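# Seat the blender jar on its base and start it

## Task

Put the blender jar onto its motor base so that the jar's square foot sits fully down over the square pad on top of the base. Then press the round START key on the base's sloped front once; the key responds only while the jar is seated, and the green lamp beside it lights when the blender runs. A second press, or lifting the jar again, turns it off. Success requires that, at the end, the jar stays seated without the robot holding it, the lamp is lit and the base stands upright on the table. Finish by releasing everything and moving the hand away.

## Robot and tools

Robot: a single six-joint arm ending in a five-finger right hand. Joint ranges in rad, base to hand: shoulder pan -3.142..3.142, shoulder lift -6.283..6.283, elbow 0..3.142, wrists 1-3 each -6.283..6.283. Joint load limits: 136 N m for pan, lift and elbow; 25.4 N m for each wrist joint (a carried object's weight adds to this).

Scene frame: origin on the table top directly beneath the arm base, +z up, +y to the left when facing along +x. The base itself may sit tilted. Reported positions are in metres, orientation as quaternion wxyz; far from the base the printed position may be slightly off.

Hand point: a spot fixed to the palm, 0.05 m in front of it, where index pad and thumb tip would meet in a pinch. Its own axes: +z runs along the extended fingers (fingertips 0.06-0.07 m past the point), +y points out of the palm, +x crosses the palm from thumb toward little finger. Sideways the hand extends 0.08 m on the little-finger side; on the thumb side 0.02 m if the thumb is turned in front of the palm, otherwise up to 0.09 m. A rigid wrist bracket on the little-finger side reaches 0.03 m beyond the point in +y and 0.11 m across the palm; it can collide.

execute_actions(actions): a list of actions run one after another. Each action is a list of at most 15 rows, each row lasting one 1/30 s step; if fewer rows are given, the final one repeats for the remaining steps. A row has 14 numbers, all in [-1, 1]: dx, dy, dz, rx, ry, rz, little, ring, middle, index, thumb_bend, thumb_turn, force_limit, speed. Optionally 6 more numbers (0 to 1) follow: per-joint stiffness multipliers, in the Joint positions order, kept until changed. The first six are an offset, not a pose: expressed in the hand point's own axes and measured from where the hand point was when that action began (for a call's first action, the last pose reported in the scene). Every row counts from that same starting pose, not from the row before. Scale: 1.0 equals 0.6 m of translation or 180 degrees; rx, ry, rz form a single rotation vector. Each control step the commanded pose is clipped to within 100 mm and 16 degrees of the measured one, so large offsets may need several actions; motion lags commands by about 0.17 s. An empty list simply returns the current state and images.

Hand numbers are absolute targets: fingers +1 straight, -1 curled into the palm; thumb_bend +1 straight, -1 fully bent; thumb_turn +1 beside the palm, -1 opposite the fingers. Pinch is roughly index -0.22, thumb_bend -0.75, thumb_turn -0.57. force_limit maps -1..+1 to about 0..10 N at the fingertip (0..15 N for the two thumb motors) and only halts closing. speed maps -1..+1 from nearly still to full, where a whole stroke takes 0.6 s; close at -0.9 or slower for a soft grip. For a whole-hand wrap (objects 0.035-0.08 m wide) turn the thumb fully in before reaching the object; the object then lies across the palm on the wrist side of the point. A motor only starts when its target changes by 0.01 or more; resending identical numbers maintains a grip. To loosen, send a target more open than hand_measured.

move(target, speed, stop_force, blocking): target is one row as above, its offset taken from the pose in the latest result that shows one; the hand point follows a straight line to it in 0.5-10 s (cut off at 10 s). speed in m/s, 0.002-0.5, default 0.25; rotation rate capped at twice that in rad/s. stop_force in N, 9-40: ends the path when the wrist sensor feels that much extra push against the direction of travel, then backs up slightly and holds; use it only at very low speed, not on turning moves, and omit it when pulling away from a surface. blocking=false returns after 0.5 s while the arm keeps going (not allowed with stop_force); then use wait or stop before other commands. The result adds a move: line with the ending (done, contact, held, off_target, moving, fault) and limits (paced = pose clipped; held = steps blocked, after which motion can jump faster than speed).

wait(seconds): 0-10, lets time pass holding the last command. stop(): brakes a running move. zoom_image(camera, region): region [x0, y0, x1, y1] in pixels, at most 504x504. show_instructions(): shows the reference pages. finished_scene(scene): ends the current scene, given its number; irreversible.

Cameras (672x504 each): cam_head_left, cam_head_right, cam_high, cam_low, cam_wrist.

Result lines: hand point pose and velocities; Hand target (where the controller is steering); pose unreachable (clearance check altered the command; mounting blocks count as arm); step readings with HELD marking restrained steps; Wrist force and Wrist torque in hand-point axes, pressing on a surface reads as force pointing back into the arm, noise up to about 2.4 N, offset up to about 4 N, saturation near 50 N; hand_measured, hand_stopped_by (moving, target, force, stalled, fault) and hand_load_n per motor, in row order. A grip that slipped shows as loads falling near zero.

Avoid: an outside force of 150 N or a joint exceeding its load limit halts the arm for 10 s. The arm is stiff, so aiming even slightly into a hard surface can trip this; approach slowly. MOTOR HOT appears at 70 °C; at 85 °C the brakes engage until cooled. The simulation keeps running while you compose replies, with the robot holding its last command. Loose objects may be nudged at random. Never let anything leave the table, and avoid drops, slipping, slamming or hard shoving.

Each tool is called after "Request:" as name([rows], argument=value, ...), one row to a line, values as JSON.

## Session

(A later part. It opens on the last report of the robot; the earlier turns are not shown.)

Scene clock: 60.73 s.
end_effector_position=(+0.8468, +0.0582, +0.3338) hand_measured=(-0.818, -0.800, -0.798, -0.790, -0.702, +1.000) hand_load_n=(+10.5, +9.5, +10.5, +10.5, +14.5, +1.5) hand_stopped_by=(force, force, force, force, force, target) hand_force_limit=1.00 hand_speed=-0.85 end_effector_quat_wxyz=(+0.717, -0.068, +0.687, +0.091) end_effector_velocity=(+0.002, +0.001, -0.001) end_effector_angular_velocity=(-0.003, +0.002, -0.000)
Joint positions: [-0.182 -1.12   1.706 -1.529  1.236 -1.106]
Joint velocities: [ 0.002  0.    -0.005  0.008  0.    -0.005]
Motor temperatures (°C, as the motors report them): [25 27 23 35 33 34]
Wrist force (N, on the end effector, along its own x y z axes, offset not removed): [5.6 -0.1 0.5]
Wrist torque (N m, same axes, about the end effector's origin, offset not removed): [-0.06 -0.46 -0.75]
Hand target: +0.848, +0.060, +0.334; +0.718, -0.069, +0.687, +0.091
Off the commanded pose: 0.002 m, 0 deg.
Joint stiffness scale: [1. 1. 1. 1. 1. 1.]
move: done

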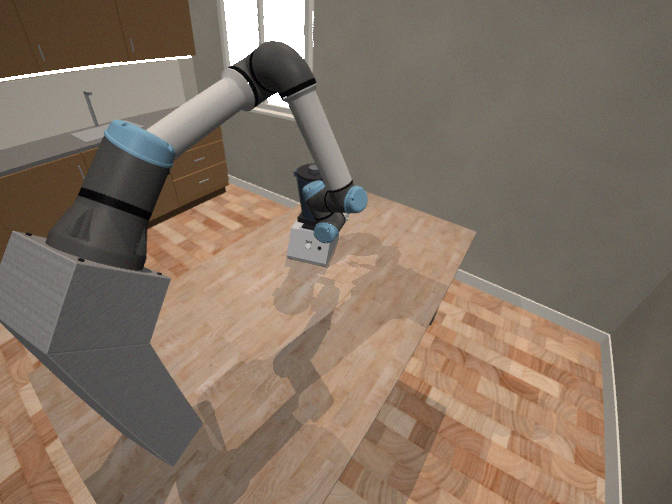

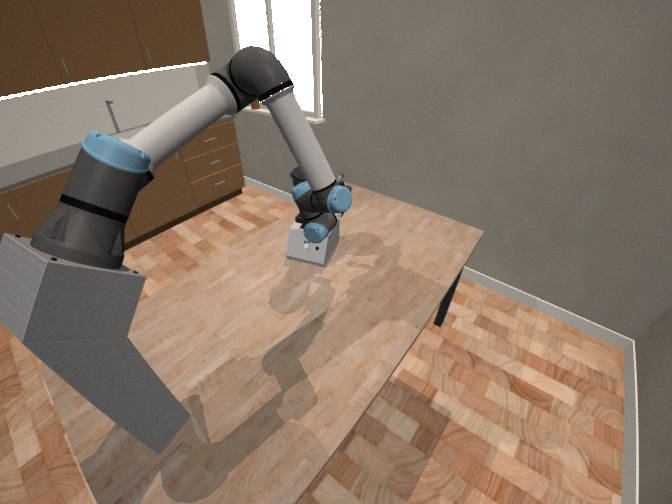

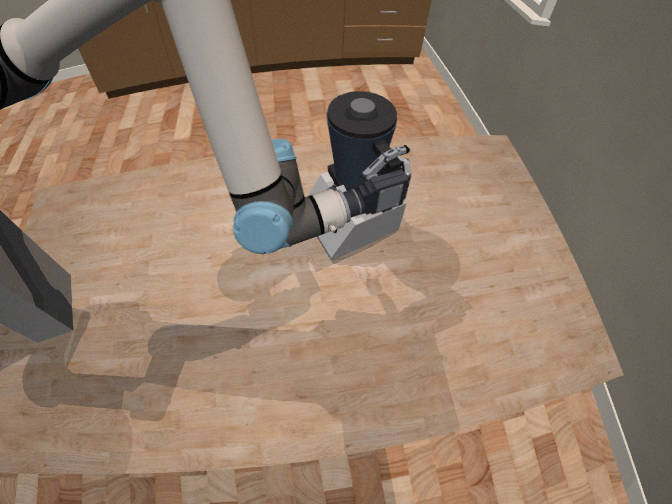

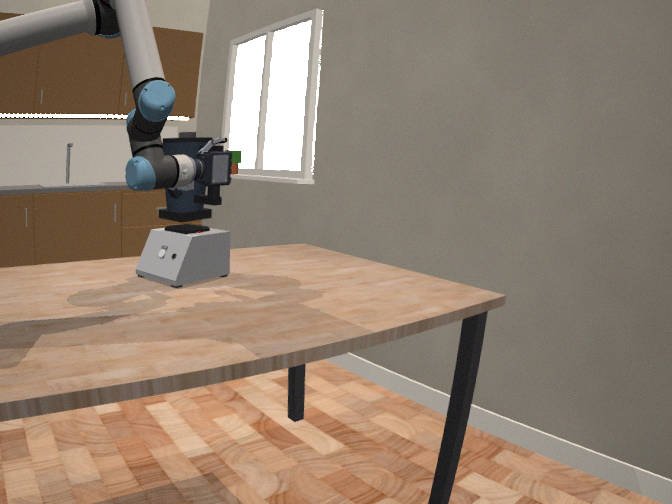

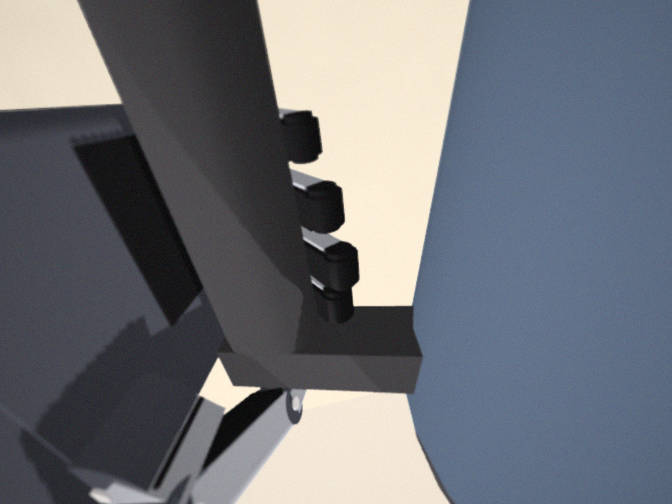

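Request:
execute_actions(actions=[])

Request:
move(target=[0.03,-0.004,0.002,0,-0.008,0,-1,-1,-1,-1,-0.97,1,1,-0.85], speed=0.03)

Request:
zoom_image(camera="cam_low", region=[120,120,260,270])

Scene clock: 82.03 s.
end_effector_position=(+0.8469, +0.0582, +0.3337) hand_measured=(-0.818, -0.800, -0.798, -0.790, -0.702, +1.000) hand_load_n=(+10.5, +9.5, +10.5, +10.5, +14.5, +1.5) hand_stopped_by=(force, force, force, force, force, target) hand_force_limit=1.00 hand_speed=-0.85 end_effector_quat_wxyz=(+0.717, -0.068, +0.688, +0.090) end_effector_velocity=(+0.000, +0.001, +0.000) end_effector_angular_velocity=(+0.000, -0.001, +0.001)
Joint positions: [-0.182 -1.12   1.706 -1.528  1.236 -1.107]
Joint velocities: [ 0.001  0.    -0.001 -0.001 -0.    -0.   ]
Motor temperatures (°C, as the motors report them): [25 27 23 35 33 34]
Wrist force (N, on the end effector, along its own x y z axes, offset not removed): [7.6 -2.4 -0.2]
Wrist torque (N m, same axes, about the end effector's origin, offset not removed): [-0.52 -0.56 -0.74]
Hand target: +0.848, +0.060, +0.334; +0.718, -0.069, +0.687, +0.091
Off the commanded pose: 0.002 m, 0 deg.
Joint stiffness scale: [1. 1. 1. 1. 1. 1.]

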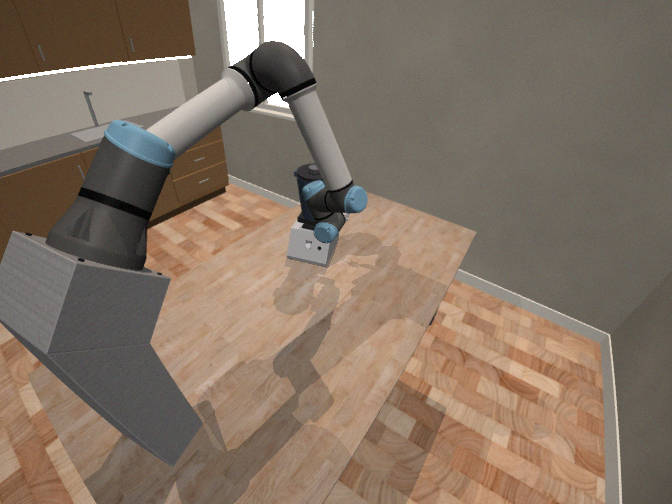

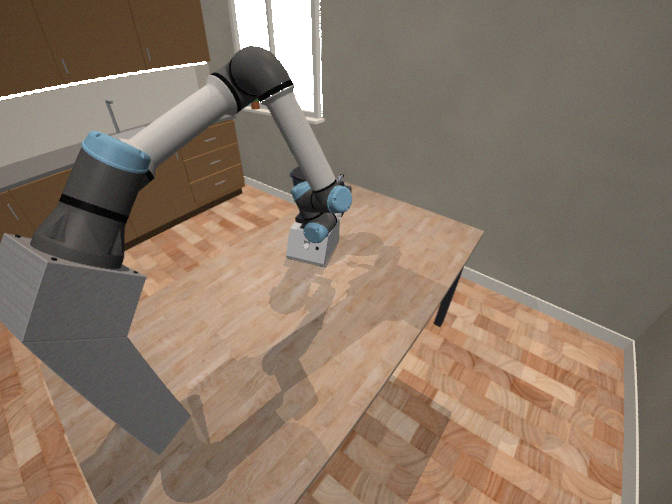

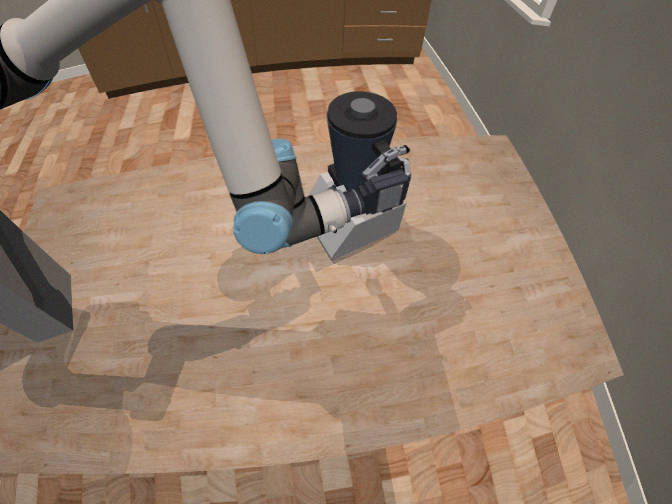

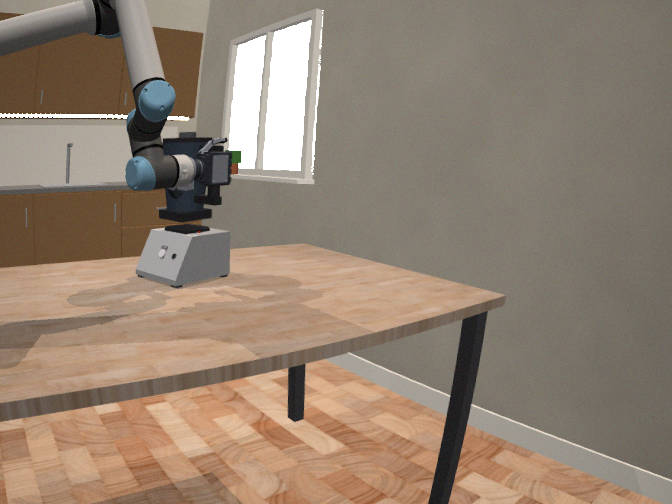

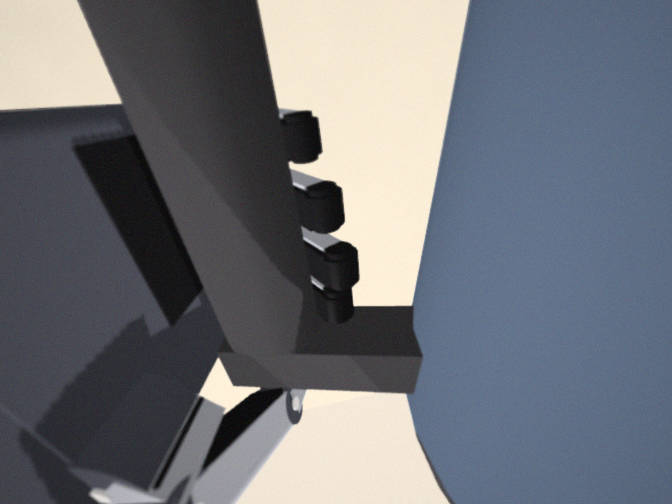

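Scene clock: 83.00 s.
end_effector_position=(+0.8484, +0.0557, +0.3157) hand_measured=(-0.818, -0.800, -0.798, -0.790, -0.702, +1.000) hand_load_n=(+10.5, +9.5, +10.5, +10.5, +14.5, +1.5) hand_stopped_by=(force, force, force, force, force, target) hand_force_limit=1.00 hand_speed=-0.85 end_effector_quat_wxyz=(+0.725, -0.066, +0.680, +0.091) end_effector_velocity=(+0.003, +0.001, +0.003) end_effector_angular_velocity=(-0.001, -0.013, +0.002)
Joint positions: [-0.169 -1.064  1.666 -1.559  1.254 -1.111]
Joint velocities: [ 0.002  0.    -0.006 -0.006  0.004 -0.001]
Motor temperatures (°C, as the motors report them): [25 27 23 35 33 34]
Wrist force (N, on the end effector, along its own x y z axes, offset not removed): [8.3 0.8 0.2]
Wrist torque (N m, same axes, about the end effector's origin, offset not removed): [-0.03 -0.87 -0.65]
Hand target: +0.849, +0.057, +0.316; +0.726, -0.066, +0.679, +0.091
Off the commanded pose: 0.001 m, 0 deg.
Joint stiffness scale: [1. 1. 1. 1. 1. 1.]
move: done

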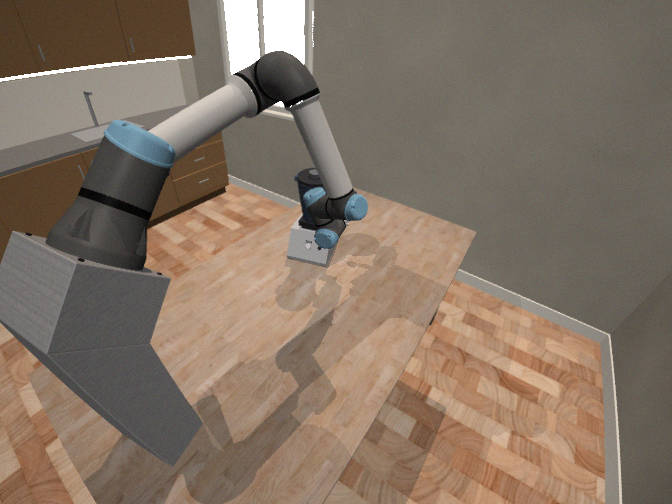

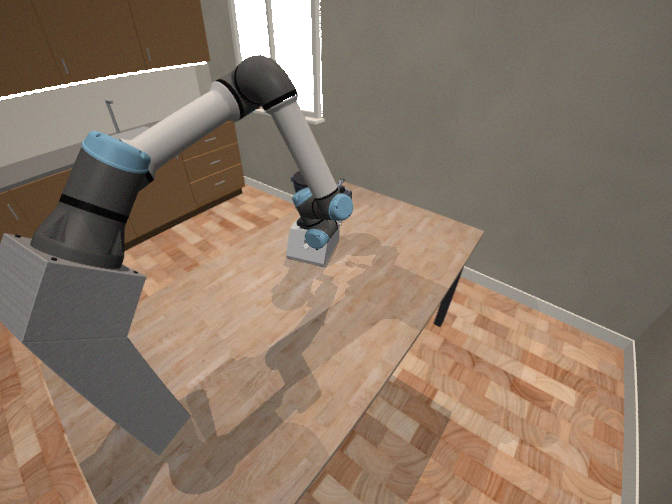

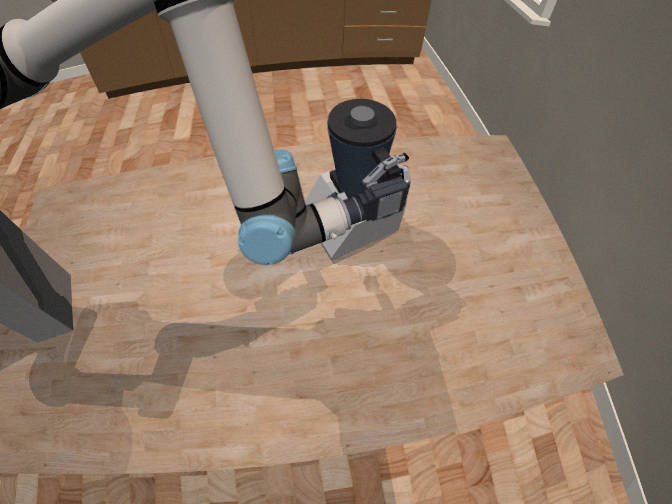

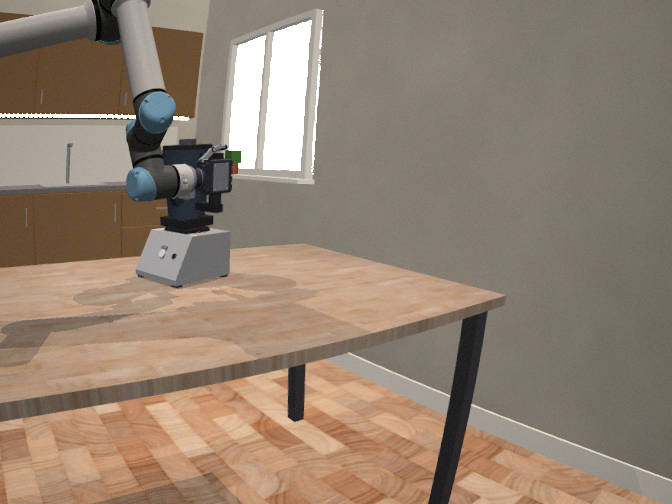

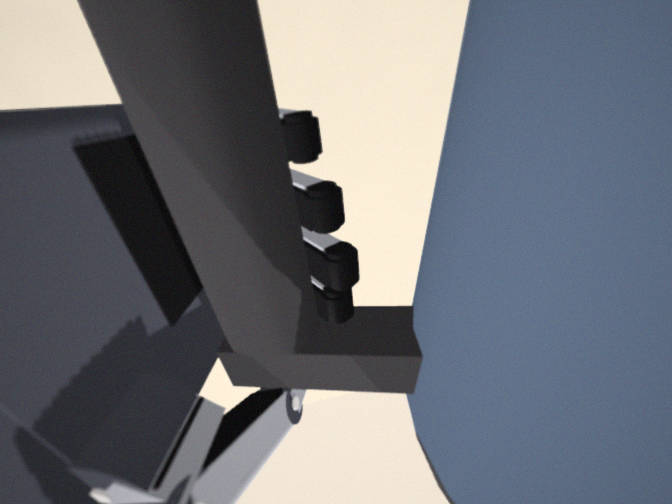

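Region (120, 120, 260, 270) of cam_low's 672x504 image, scaled by 3.360, with more detail than that image has; it fills the left 470 columns of this view, and the rest is white.

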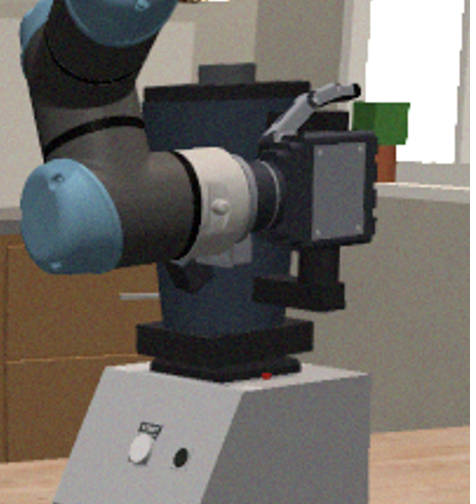

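Request:
move(target=[0.05,0,-0.003,0,0,0,-1,-1,-1,-1,-0.97,1,1,-0.85], speed=0.01, stop_force=11)

Request:
zoom_image(camera="cam_low", region=[130,170,250,260])

Request:
zoom_image(camera="cam_head_left", region=[270,160,370,270])

Scene clock: 88.57 s.
end_effector_position=(+0.8493, +0.0546, +0.3035) hand_measured=(-0.818, -0.800, -0.798, -0.790, -0.702, +1.000) hand_load_n=(+9.5, +8.0, +9.5, +9.5, +15.0, +1.5) hand_stopped_by=(force, force, force, force, force, target) hand_force_limit=1.00 hand_speed=-0.85 end_effector_quat_wxyz=(+0.726, -0.066, +0.679, +0.090) end_effector_velocity=(+0.000, +0.000, +0.001) end_effector_angular_velocity=(+0.001, -0.002, +0.000)
Joint positions: [-0.162 -1.034  1.641 -1.566  1.261 -1.118]
Joint velocities: [ 0.    -0.    -0.001 -0.001  0.     0.001]
Motor temperatures (°C, as the motors report them): [25 27 23 35 33 34]
Wrist force (N, on the end effector, along its own x y z axes, offset not removed): [-3.4 -1.1 -1.6]
Wrist torque (N m, same axes, about the end effector's origin, offset not removed): [-0.31 -0.21 -0.09]
Hand target: +0.849, +0.055, +0.304; +0.725, -0.066, +0.679, +0.090
Off the commanded pose: 0.018 m, 0 deg.
Joint stiffness scale: [1. 1. 1. 1. 1. 1.]
move: contact

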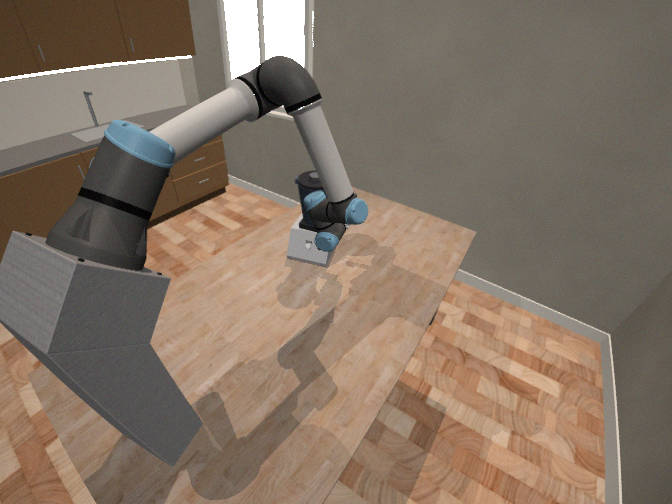

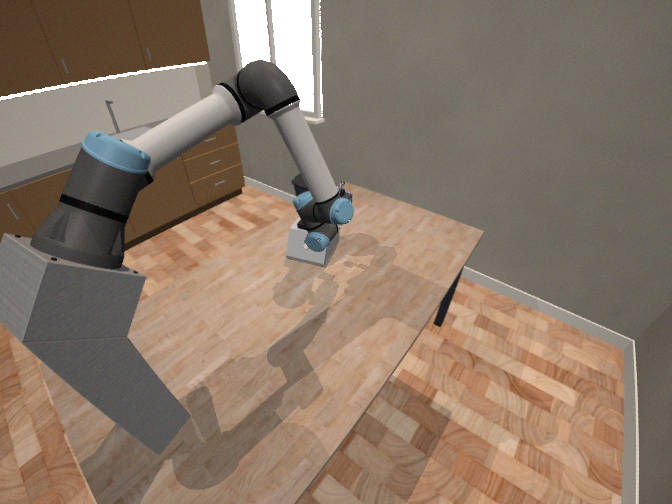

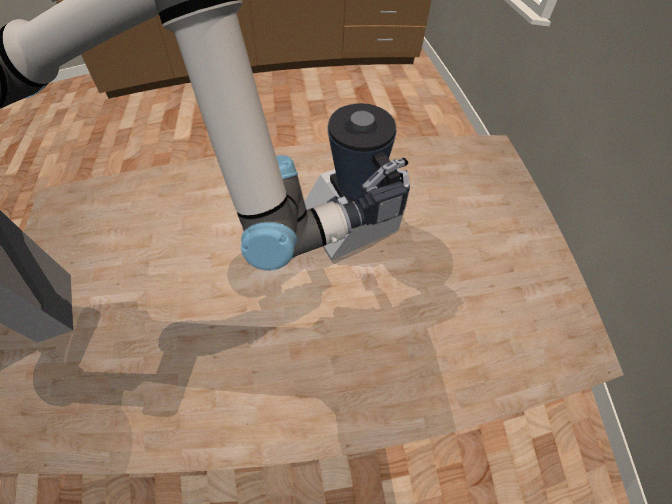

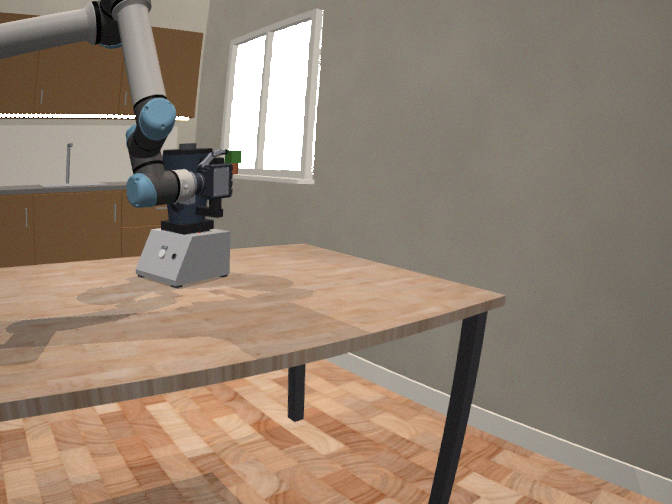

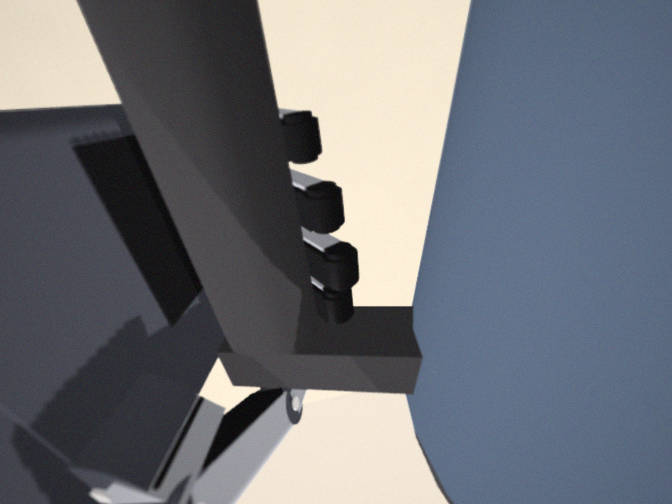

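Region (130, 170, 250, 260) of cam_low's 672x504 image, scaled by 4.200, with more detail than that image has; it fills the top 378 rows of this view, and the rest is white.

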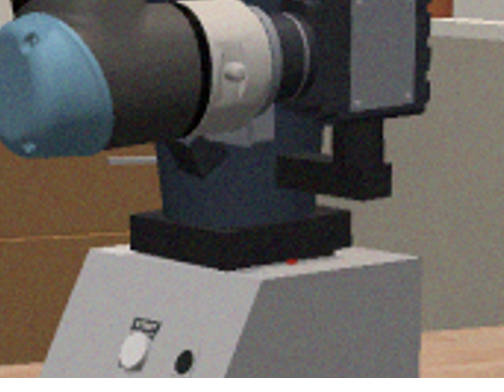

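Region (270, 160, 370, 270) of cam_head_left's 672x504 image, scaled by 4.582, with more detail than that image has; it fills the left 458 columns of this view, and the rest is white.

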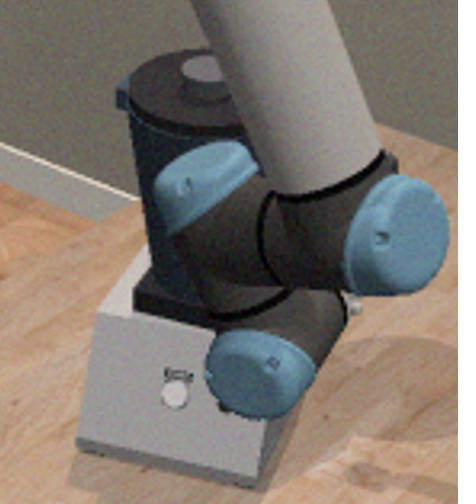

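Request:
execute_actions([
  [[0,0,0,0,0,0,1,1,1,1,1,1,0,0]],
  [[0,0,0,0,0,0,1,1,1,1,1,1,0,0.3]],
  [[0,-0.03,0,0,0,0,1,1,1,1,1,1,0,0.3]],
])

Request:
move(target=[0,-0.07,-0.33,0,0,0,1,1,1,1,1,1,0,0.3], speed=0.2)

Request:
zoom_image(camera="cam_low", region=[130,170,250,260])

Scene clock: 94.63 s.
end_effector_position=(+0.8525, +0.0378, +0.3033) hand_measured=(+1.000, +1.000, +1.000, +1.000, +1.000, +1.000) hand_load_n=(+0.0, +0.0, +0.0, +0.0, +0.0, +0.0) hand_stopped_by=(target, target, target, target, moving, target) hand_force_limit=0.00 hand_speed=0.30 end_effector_quat_wxyz=(+0.725, -0.065, +0.679, +0.089) end_effector_velocity=(+0.001, +0.000, +0.001) end_effector_angular_velocity=(+0.004, +0.000, +0.005)
Joint positions: [-0.186 -1.023  1.627 -1.566  1.248 -1.098]
Joint velocities: [-0.001 -0.    -0.004  0.001 -0.005  0.006]
Motor temperatures (°C, as the motors report them): [25 27 23 35 33 34]
Wrist force (N, on the end effector, along its own x y z axes, offset not removed): [0.8 -0.1 -1.4]
Wrist torque (N m, same axes, about the end effector's origin, offset not removed): [0.00 -0.45 -0.12]
Hand target: +0.853, +0.037, +0.303; +0.726, -0.066, +0.679, +0.090
Off the commanded pose: 0.001 m, 0 deg.
Joint stiffness scale: [1. 1. 1. 1. 1. 1.]
Step readings (end_effector_position; steps 1 to 15: 1st action; 16 to 30: 2nd action; 31 to 45: 3rd action):
0: (+0.8493, +0.0546, +0.3036)
1: (+0.8493, +0.0546, +0.3036)
2: (+0.8493, +0.0546, +0.3036)
4: (+0.8492, +0.0545, +0.3034)
8: (+0.8491, +0.0546, +0.3031)
15: (+0.8493, +0.0548, +0.3037)
16: (+0.8493, +0.0548, +0.3037)
17: (+0.8493, +0.0548, +0.3037)
19: (+0.8493, +0.0548, +0.3037)
23: (+0.8493, +0.0548, +0.3037)
30: (+0.8493, +0.0548, +0.3037)
31: (+0.8493, +0.0548, +0.3037)
32: (+0.8493, +0.0546, +0.3037)
34: (+0.8500, +0.0514, +0.3038)
38: (+0.8519, +0.0408, +0.3037)
45: end_effector_position above

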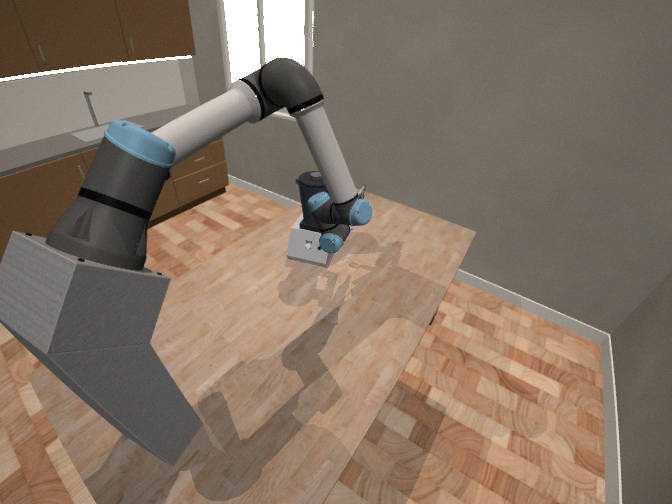

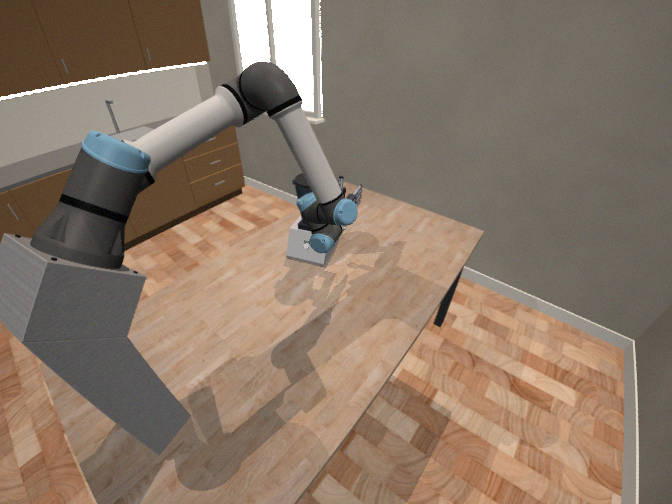

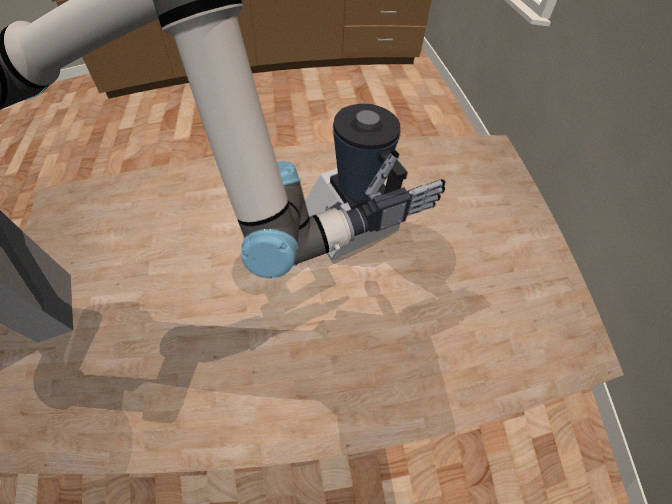

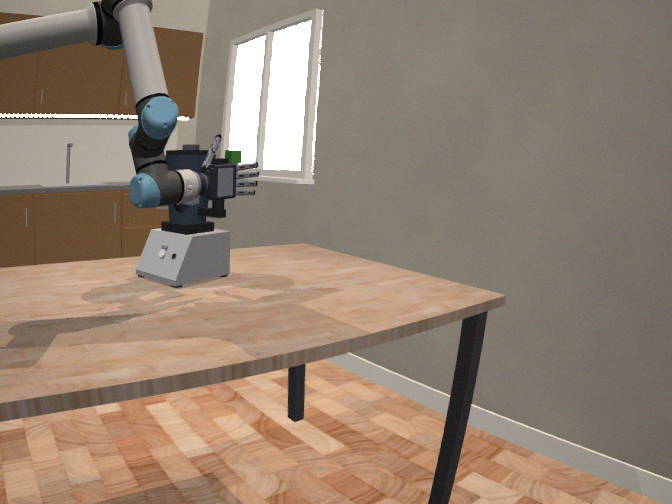

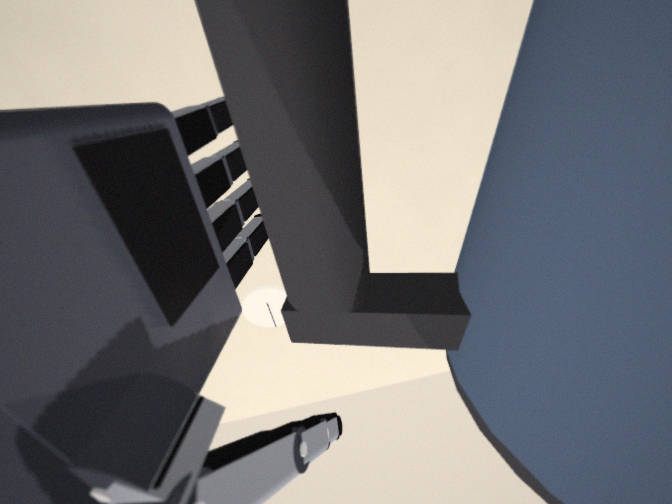

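Scene clock: 96.30 s.
end_effector_position=(+0.6709, -0.0449, +0.2896) hand_measured=(+1.000, +1.000, +1.000, +1.000, +1.000, +1.000) hand_load_n=(+0.0, +0.0, +0.0, +0.0, +0.0, +0.0) hand_stopped_by=(target, target, target, target, target, target) hand_force_limit=0.00 hand_speed=0.30 end_effector_quat_wxyz=(+0.726, -0.067, +0.678, +0.090) end_effector_velocity=(-0.001, +0.001, +0.002) end_effector_angular_velocity=(+0.001, -0.008, +0.009)
Joint positions: [-0.367 -0.897  2.    -2.131  1.148 -0.934]
Joint velocities: [-0.001  0.001  0.001 -0.016 -0.003  0.006]
Motor temperatures (°C, as the motors report them): [25 27 23 35 33 34]
Wrist force (N, on the end effector, along its own x y z axes, offset not removed): [-0.1 -1.1 0.4]
Wrist torque (N m, same axes, about the end effector's origin, offset not removed): [-0.32 -0.19 -0.25]
Hand target: +0.669, -0.046, +0.289; +0.725, -0.065, +0.679, +0.089
Off the commanded pose: 0.003 m, 0 deg.
Joint stiffness scale: [1. 1. 1. 1. 1. 1.]
move: done

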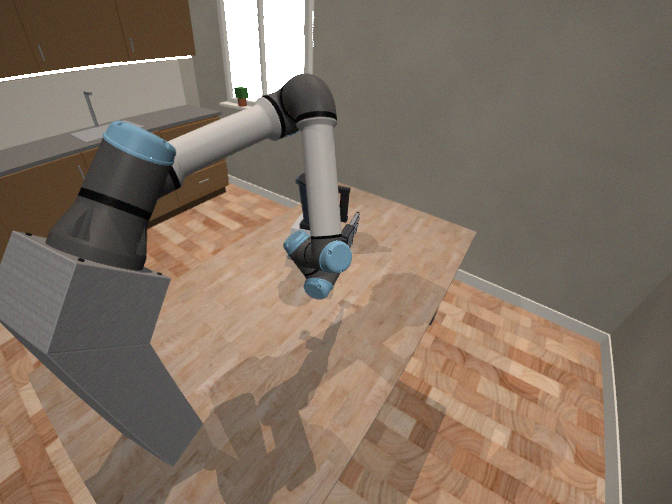

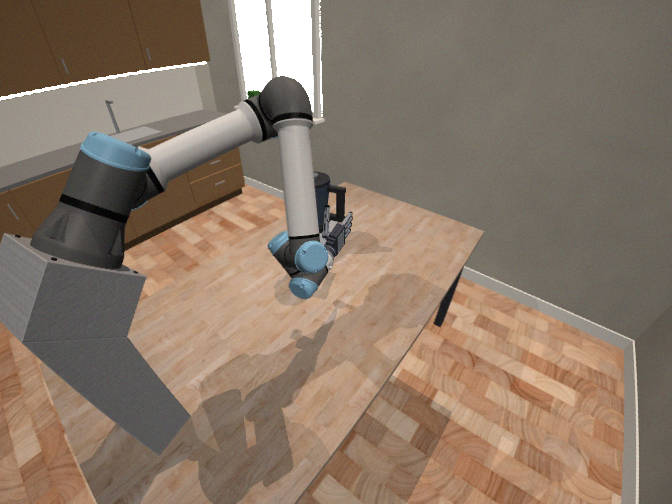

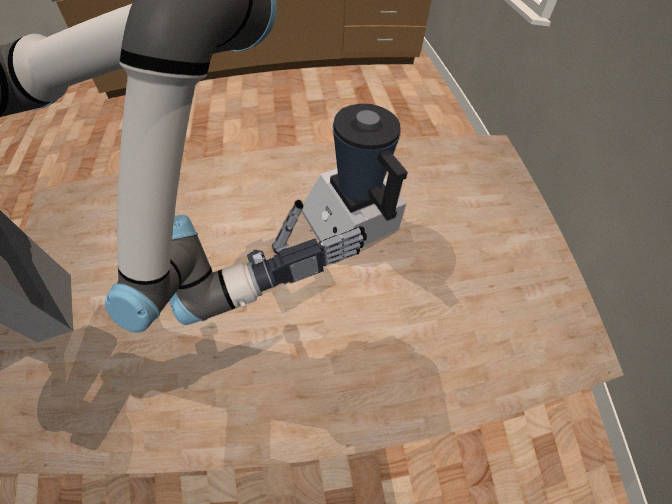

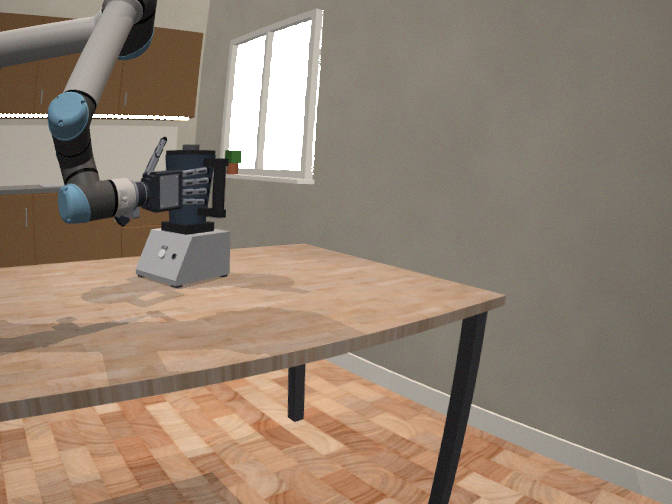

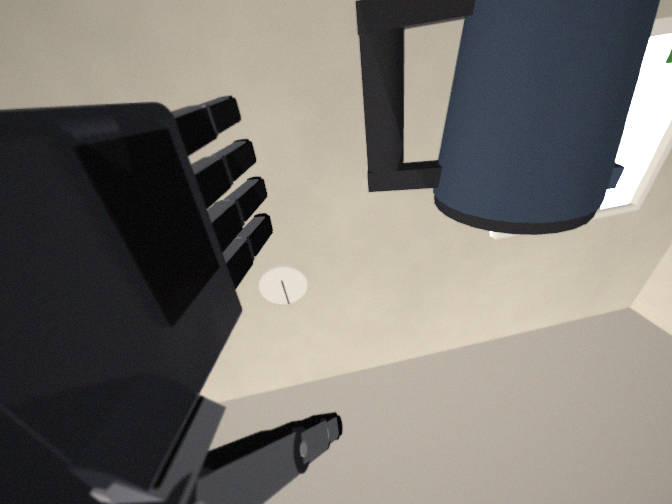

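Region (130, 170, 250, 260) of cam_low's 672x504 image, scaled by 4.200, with more detail than that image has; it fills the top 378 rows of this view, and the rest is white.

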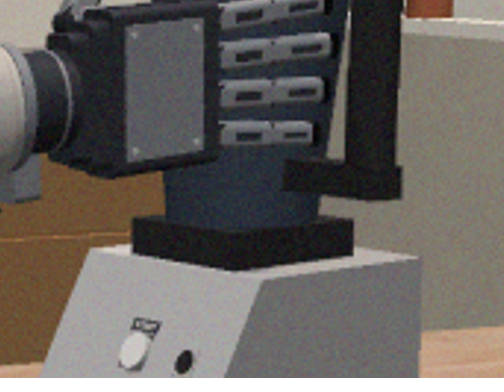

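Request:
move(target=[0.32,0.227,-0.168,-0.19,0.148,-0.488,-1,-1,-1,1,1,1,0,0.5], speed=0.35)

Request:
zoom_image(camera="cam_high", region=[220,160,400,295])

Request:
zoom_image(camera="cam_low", region=[60,190,240,300])

Scene clock: 107.30 s.
end_effector_position=(+0.5525, +0.0730, +0.0938) hand_measured=(-1.000, -1.000, -1.000, +1.000, +1.000, +1.000) hand_load_n=(+0.0, +0.0, +0.0, +0.0, +0.0, +0.0) hand_stopped_by=(target, target, target, target, target, target) hand_force_limit=0.00 hand_speed=0.50 end_effector_quat_wxyz=(-0.381, +0.712, -0.527, +0.266) end_effector_velocity=(-0.002, -0.004, -0.002) end_effector_angular_velocity=(-0.014, +0.009, -0.009)
Joint positions: [-0.163 -1.102  2.091 -1.251  0.981 -3.033]
Joint velocities: [-0.    -0.    -0.001  0.018  0.012 -0.013]
Motor temperatures (°C, as the motors report them): [25 27 23 35 33 34]
Wrist force (N, on the end effector, along its own x y z axes, offset not removed): [-1.0 -0.5 3.9]
Wrist torque (N m, same axes, about the end effector's origin, offset not removed): [-0.27 -0.43 -0.14]
Hand target: +0.555, +0.074, +0.094; -0.381, +0.712, -0.526, +0.268
Off the commanded pose: 0.003 m, 0 deg.
Joint stiffness scale: [1. 1. 1. 1. 1. 1.]
move: done

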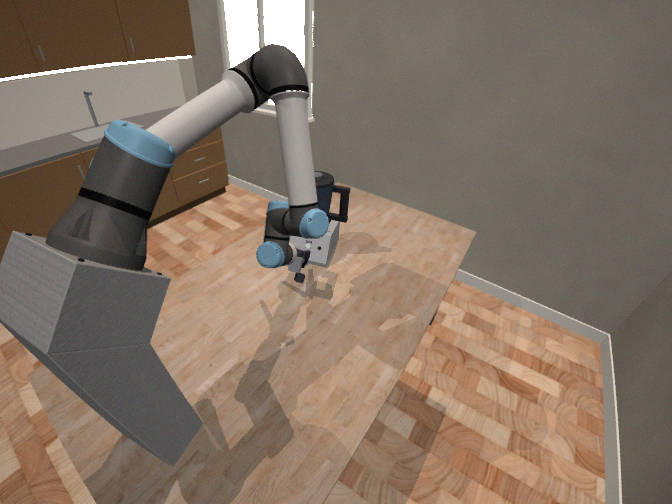

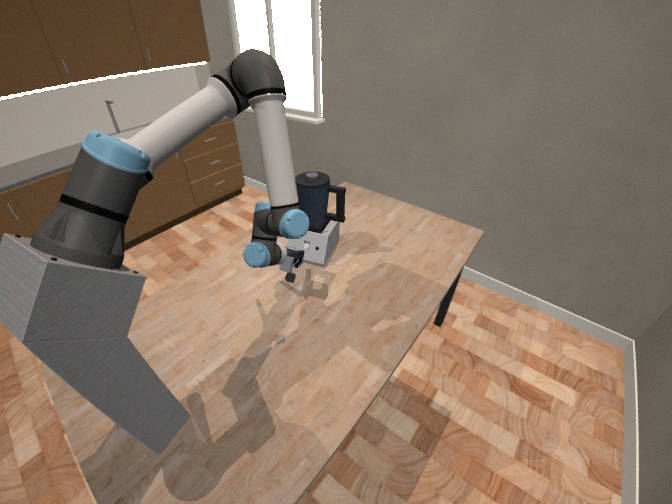

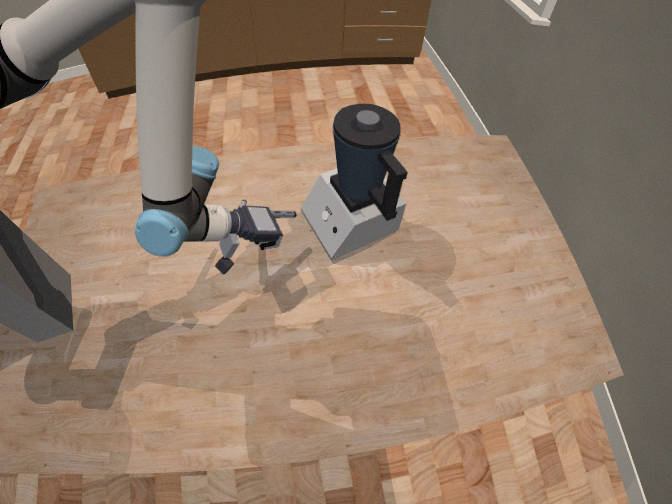

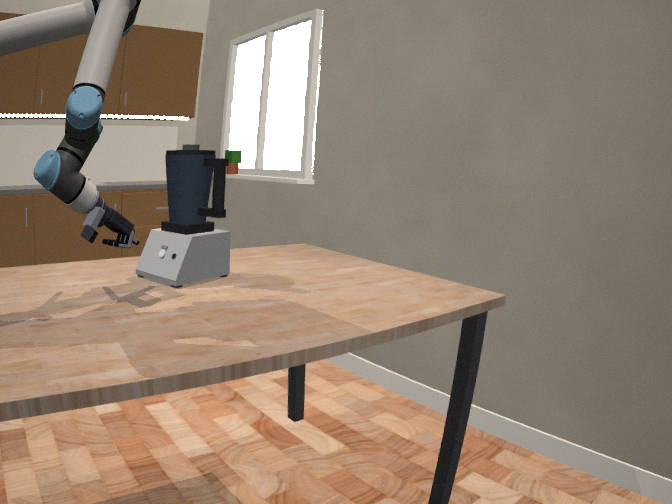

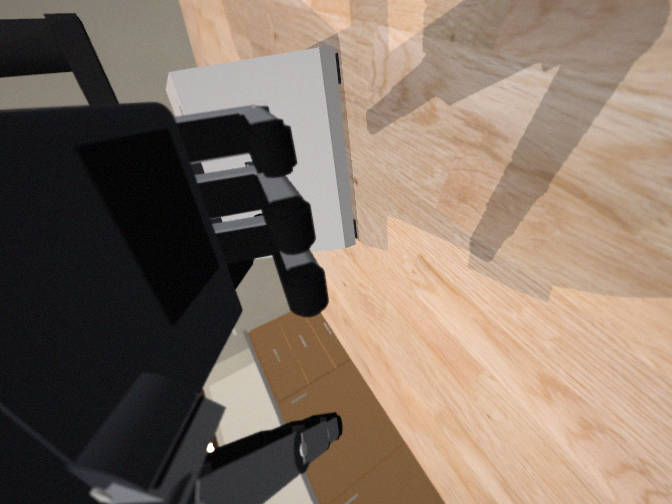

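Region (220, 160, 400, 295) of cam_high's 672x504 image, scaled by 2.800, with more detail than that image has; it fills the top 378 rows of this view, and the rest is white.

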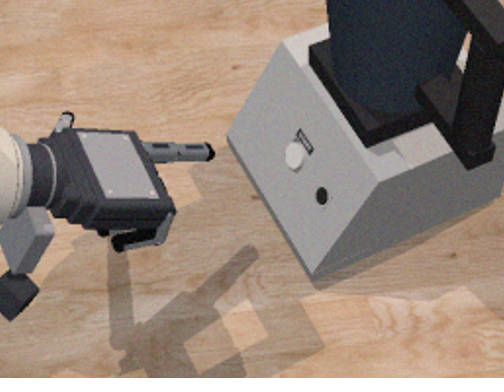

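Region (60, 190, 240, 300) of cam_low's 672x504 image, scaled by 2.800, with more detail than that image has.

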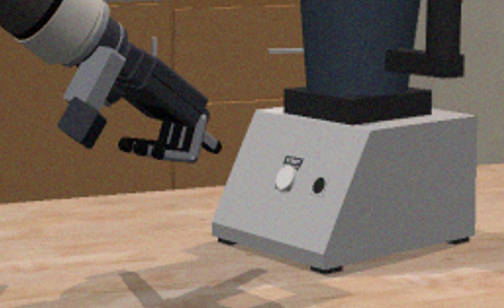

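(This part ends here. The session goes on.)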